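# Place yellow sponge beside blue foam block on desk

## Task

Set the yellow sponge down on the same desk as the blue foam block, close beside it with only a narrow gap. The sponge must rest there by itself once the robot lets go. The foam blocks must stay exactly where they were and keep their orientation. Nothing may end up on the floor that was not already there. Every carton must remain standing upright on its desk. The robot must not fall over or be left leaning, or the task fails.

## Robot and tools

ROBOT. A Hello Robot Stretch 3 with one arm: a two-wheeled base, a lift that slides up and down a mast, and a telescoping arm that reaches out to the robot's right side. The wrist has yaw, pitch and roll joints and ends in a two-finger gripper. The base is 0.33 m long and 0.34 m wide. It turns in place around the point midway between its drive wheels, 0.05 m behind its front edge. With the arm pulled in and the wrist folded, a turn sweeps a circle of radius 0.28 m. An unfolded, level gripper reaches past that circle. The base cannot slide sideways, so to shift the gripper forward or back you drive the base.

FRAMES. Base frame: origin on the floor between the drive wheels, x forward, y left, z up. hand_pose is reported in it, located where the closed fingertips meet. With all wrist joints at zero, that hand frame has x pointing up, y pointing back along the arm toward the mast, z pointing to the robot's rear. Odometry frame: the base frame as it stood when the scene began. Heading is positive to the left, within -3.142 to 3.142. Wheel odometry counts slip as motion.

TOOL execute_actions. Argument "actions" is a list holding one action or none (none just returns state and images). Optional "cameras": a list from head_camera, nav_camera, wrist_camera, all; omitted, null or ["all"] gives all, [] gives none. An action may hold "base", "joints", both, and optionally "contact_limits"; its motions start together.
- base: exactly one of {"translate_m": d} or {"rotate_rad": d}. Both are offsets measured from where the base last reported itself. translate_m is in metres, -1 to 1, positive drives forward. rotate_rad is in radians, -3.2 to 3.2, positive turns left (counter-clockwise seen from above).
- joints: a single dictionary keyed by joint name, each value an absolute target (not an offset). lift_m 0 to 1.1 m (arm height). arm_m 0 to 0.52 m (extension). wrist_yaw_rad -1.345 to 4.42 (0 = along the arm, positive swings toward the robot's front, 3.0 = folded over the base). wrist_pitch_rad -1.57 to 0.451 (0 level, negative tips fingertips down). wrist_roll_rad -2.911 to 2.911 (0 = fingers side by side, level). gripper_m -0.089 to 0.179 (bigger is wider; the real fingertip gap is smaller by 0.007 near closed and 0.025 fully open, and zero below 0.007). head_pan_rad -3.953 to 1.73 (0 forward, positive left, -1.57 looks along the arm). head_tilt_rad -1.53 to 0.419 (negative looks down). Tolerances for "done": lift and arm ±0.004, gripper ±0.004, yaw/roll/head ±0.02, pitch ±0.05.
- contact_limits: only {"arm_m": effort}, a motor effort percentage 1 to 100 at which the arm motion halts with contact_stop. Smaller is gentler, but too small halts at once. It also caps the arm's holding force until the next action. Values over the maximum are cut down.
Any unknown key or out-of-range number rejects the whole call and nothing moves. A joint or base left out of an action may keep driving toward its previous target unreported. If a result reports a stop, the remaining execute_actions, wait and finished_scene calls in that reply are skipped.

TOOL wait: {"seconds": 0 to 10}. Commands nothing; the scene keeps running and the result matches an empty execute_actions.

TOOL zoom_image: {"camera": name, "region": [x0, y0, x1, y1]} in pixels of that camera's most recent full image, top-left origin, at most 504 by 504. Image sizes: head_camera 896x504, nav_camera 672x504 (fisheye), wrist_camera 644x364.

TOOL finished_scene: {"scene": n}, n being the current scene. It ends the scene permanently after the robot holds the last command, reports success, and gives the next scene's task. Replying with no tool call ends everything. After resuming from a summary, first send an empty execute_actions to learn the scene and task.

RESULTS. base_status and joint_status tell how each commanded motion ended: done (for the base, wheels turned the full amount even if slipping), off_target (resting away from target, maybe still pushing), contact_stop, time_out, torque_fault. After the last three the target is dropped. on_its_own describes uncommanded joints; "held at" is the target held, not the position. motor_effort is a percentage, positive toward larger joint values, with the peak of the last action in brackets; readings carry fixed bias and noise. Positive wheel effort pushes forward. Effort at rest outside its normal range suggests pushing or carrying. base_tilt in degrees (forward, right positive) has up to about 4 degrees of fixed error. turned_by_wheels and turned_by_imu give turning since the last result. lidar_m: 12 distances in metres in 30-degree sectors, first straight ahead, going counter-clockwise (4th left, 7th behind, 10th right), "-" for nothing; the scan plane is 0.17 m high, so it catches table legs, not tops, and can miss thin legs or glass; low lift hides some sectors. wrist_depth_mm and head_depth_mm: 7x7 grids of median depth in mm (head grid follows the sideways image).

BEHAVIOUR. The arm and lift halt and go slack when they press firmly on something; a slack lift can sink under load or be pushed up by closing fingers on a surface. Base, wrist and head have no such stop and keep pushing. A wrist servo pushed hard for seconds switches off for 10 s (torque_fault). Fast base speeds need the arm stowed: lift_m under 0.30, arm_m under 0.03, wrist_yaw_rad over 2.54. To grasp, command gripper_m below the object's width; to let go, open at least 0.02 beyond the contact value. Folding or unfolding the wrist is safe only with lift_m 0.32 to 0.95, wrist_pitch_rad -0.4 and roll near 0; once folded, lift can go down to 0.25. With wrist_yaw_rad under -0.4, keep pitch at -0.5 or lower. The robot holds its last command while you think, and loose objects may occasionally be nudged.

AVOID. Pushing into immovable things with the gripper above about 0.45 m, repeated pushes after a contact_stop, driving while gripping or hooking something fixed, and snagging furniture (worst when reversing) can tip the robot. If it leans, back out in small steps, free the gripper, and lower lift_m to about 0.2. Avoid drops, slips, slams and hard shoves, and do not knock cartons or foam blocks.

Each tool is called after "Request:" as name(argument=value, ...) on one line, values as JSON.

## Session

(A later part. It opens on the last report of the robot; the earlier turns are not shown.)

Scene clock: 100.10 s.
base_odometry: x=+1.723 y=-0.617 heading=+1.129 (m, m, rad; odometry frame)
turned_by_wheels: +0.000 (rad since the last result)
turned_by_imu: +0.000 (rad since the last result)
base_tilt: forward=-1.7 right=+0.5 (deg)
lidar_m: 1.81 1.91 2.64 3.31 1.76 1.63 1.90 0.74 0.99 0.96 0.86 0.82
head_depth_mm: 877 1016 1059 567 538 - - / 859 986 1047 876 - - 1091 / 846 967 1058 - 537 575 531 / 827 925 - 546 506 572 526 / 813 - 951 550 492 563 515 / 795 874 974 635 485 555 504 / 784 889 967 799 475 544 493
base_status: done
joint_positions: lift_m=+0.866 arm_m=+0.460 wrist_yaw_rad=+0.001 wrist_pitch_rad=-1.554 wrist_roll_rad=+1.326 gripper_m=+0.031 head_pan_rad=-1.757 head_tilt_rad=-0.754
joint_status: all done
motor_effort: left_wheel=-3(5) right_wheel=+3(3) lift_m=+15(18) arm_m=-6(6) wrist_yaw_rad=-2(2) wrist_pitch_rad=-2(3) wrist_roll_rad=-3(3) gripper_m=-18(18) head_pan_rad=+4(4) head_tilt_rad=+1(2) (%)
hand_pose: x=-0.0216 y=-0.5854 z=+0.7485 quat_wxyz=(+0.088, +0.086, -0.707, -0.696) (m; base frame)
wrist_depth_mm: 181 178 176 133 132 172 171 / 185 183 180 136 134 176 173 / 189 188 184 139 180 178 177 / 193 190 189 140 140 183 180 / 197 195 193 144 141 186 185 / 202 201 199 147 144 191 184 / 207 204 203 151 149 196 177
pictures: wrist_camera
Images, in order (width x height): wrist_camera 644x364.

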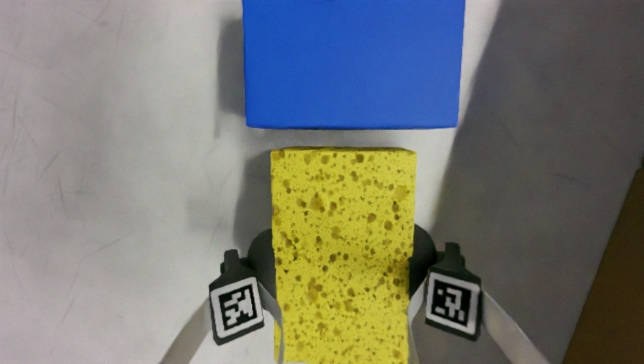

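Gap is about 1 cm and the sponge is touching the desk. I'll release it and lift away.

Request:
execute_actions(actions=[{"joints":{"gripper_m":0.11}}], cameras=[])

Request:
execute_actions(actions=[{"joints":{"lift_m":0.94}}], cameras=["wrist_camera"])

Scene clock: 101.73 s.
base_odometry: x=+1.723 y=-0.617 heading=+1.129 (m, m, rad; odometry frame)
turned_by_wheels: +0.000 (rad since the last result)
turned_by_imu: +0.000 (rad since the last result)
base_tilt: forward=-1.9 right=+0.7 (deg)
lidar_m: 1.81 1.91 2.65 3.34 1.76 1.63 1.91 0.75 0.99 0.96 0.87 0.82
head_depth_mm: 876 1011 1055 566 537 - - / 861 994 1052 875 - - 1091 / 843 964 1054 - 539 576 531 / 828 927 - 547 506 572 527 / 813 - 951 551 493 564 515 / 797 873 974 738 484 554 503 / 785 889 966 796 474 543 493
base_status: not commanded
joint_positions: lift_m=+0.866 arm_m=+0.460 wrist_yaw_rad=+0.001 wrist_pitch_rad=-1.557 wrist_roll_rad=+1.326 gripper_m=+0.110 head_pan_rad=-1.757 head_tilt_rad=-0.754
joint_status: all done
motor_effort: left_wheel=-2(3) right_wheel=+3(4) lift_m=+17(17) arm_m=-6(7) wrist_yaw_rad=-1(0) wrist_pitch_rad=-1(2) wrist_roll_rad=-3(3) gripper_m=+0(99) head_pan_rad=+4(4) head_tilt_rad=+2(2) (%)
hand_pose: x=-0.0216 y=-0.5846 z=+0.7485 quat_wxyz=(+0.088, +0.086, -0.706, -0.697) (m; base frame)
wrist_depth_mm: 180 178 176 133 131 172 170 / 183 182 180 136 134 176 173 / 187 185 184 146 180 179 177 / 193 190 188 141 141 182 180 / 196 195 193 145 145 186 184 / 202 200 196 148 170 - 183 / 205 205 202 152 196 197 167
pictures: none
No camera images: the call's "cameras" was empty. Leave "cameras" out to get every camera's image.

Scene clock: 103.23 s.
base_odometry: x=+1.723 y=-0.617 heading=+1.129 (m, m, rad; odometry frame)
turned_by_wheels: +0.000 (rad since the last result)
turned_by_imu: +0.000 (rad since the last result)
base_tilt: forward=-1.8 right=+0.5 (deg)
lidar_m: 1.81 1.91 2.65 3.32 1.76 1.63 1.90 0.75 0.99 0.96 0.87 0.82
head_depth_mm: 879 1012 1105 - - - 1110 / 863 987 - - 558 567 1087 / 844 928 - 541 521 576 530 / 819 - 995 555 504 572 528 / 786 950 995 535 492 563 516 / 774 - 976 768 485 555 504 / 782 887 970 796 474 543 492
base_status: not commanded
joint_positions: lift_m=+0.940 arm_m=+0.460 wrist_yaw_rad=+0.001 wrist_pitch_rad=-1.557 wrist_roll_rad=+1.326 gripper_m=+0.110 head_pan_rad=-1.757 head_tilt_rad=-0.754
joint_status: all done
motor_effort: left_wheel=-3(3) right_wheel=+2(3) lift_m=+31(32) arm_m=-6(6) wrist_yaw_rad=-2(1) wrist_pitch_rad=-2(1) wrist_roll_rad=-3(3) gripper_m=+0(1) head_pan_rad=+4(4) head_tilt_rad=+2(2) (%)
hand_pose: x=-0.0216 y=-0.5846 z=+0.8218 quat_wxyz=(+0.088, +0.086, -0.706, -0.697) (m; base frame)
wrist_depth_mm: 252 250 246 241 239 238 233 / 257 253 251 207 206 243 221 / 262 260 255 211 250 248 210 / 267 266 261 216 257 253 200 / 275 271 266 220 263 257 191 / 280 277 273 224 269 - 182 / 288 285 283 278 276 259 168
pictures: wrist_camera
Images, in order (width x height): wrist_camera 644x364.

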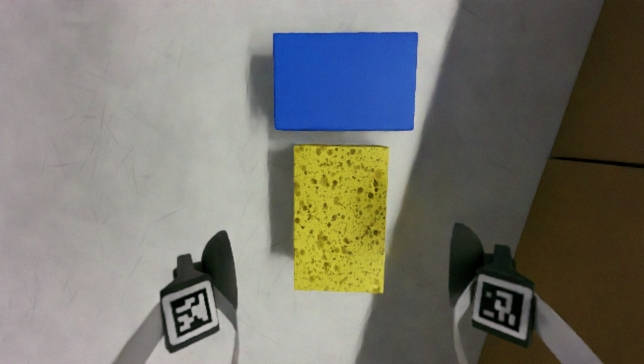

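Request:
finished_scene(scene=1)

The scene is finished: the task was done.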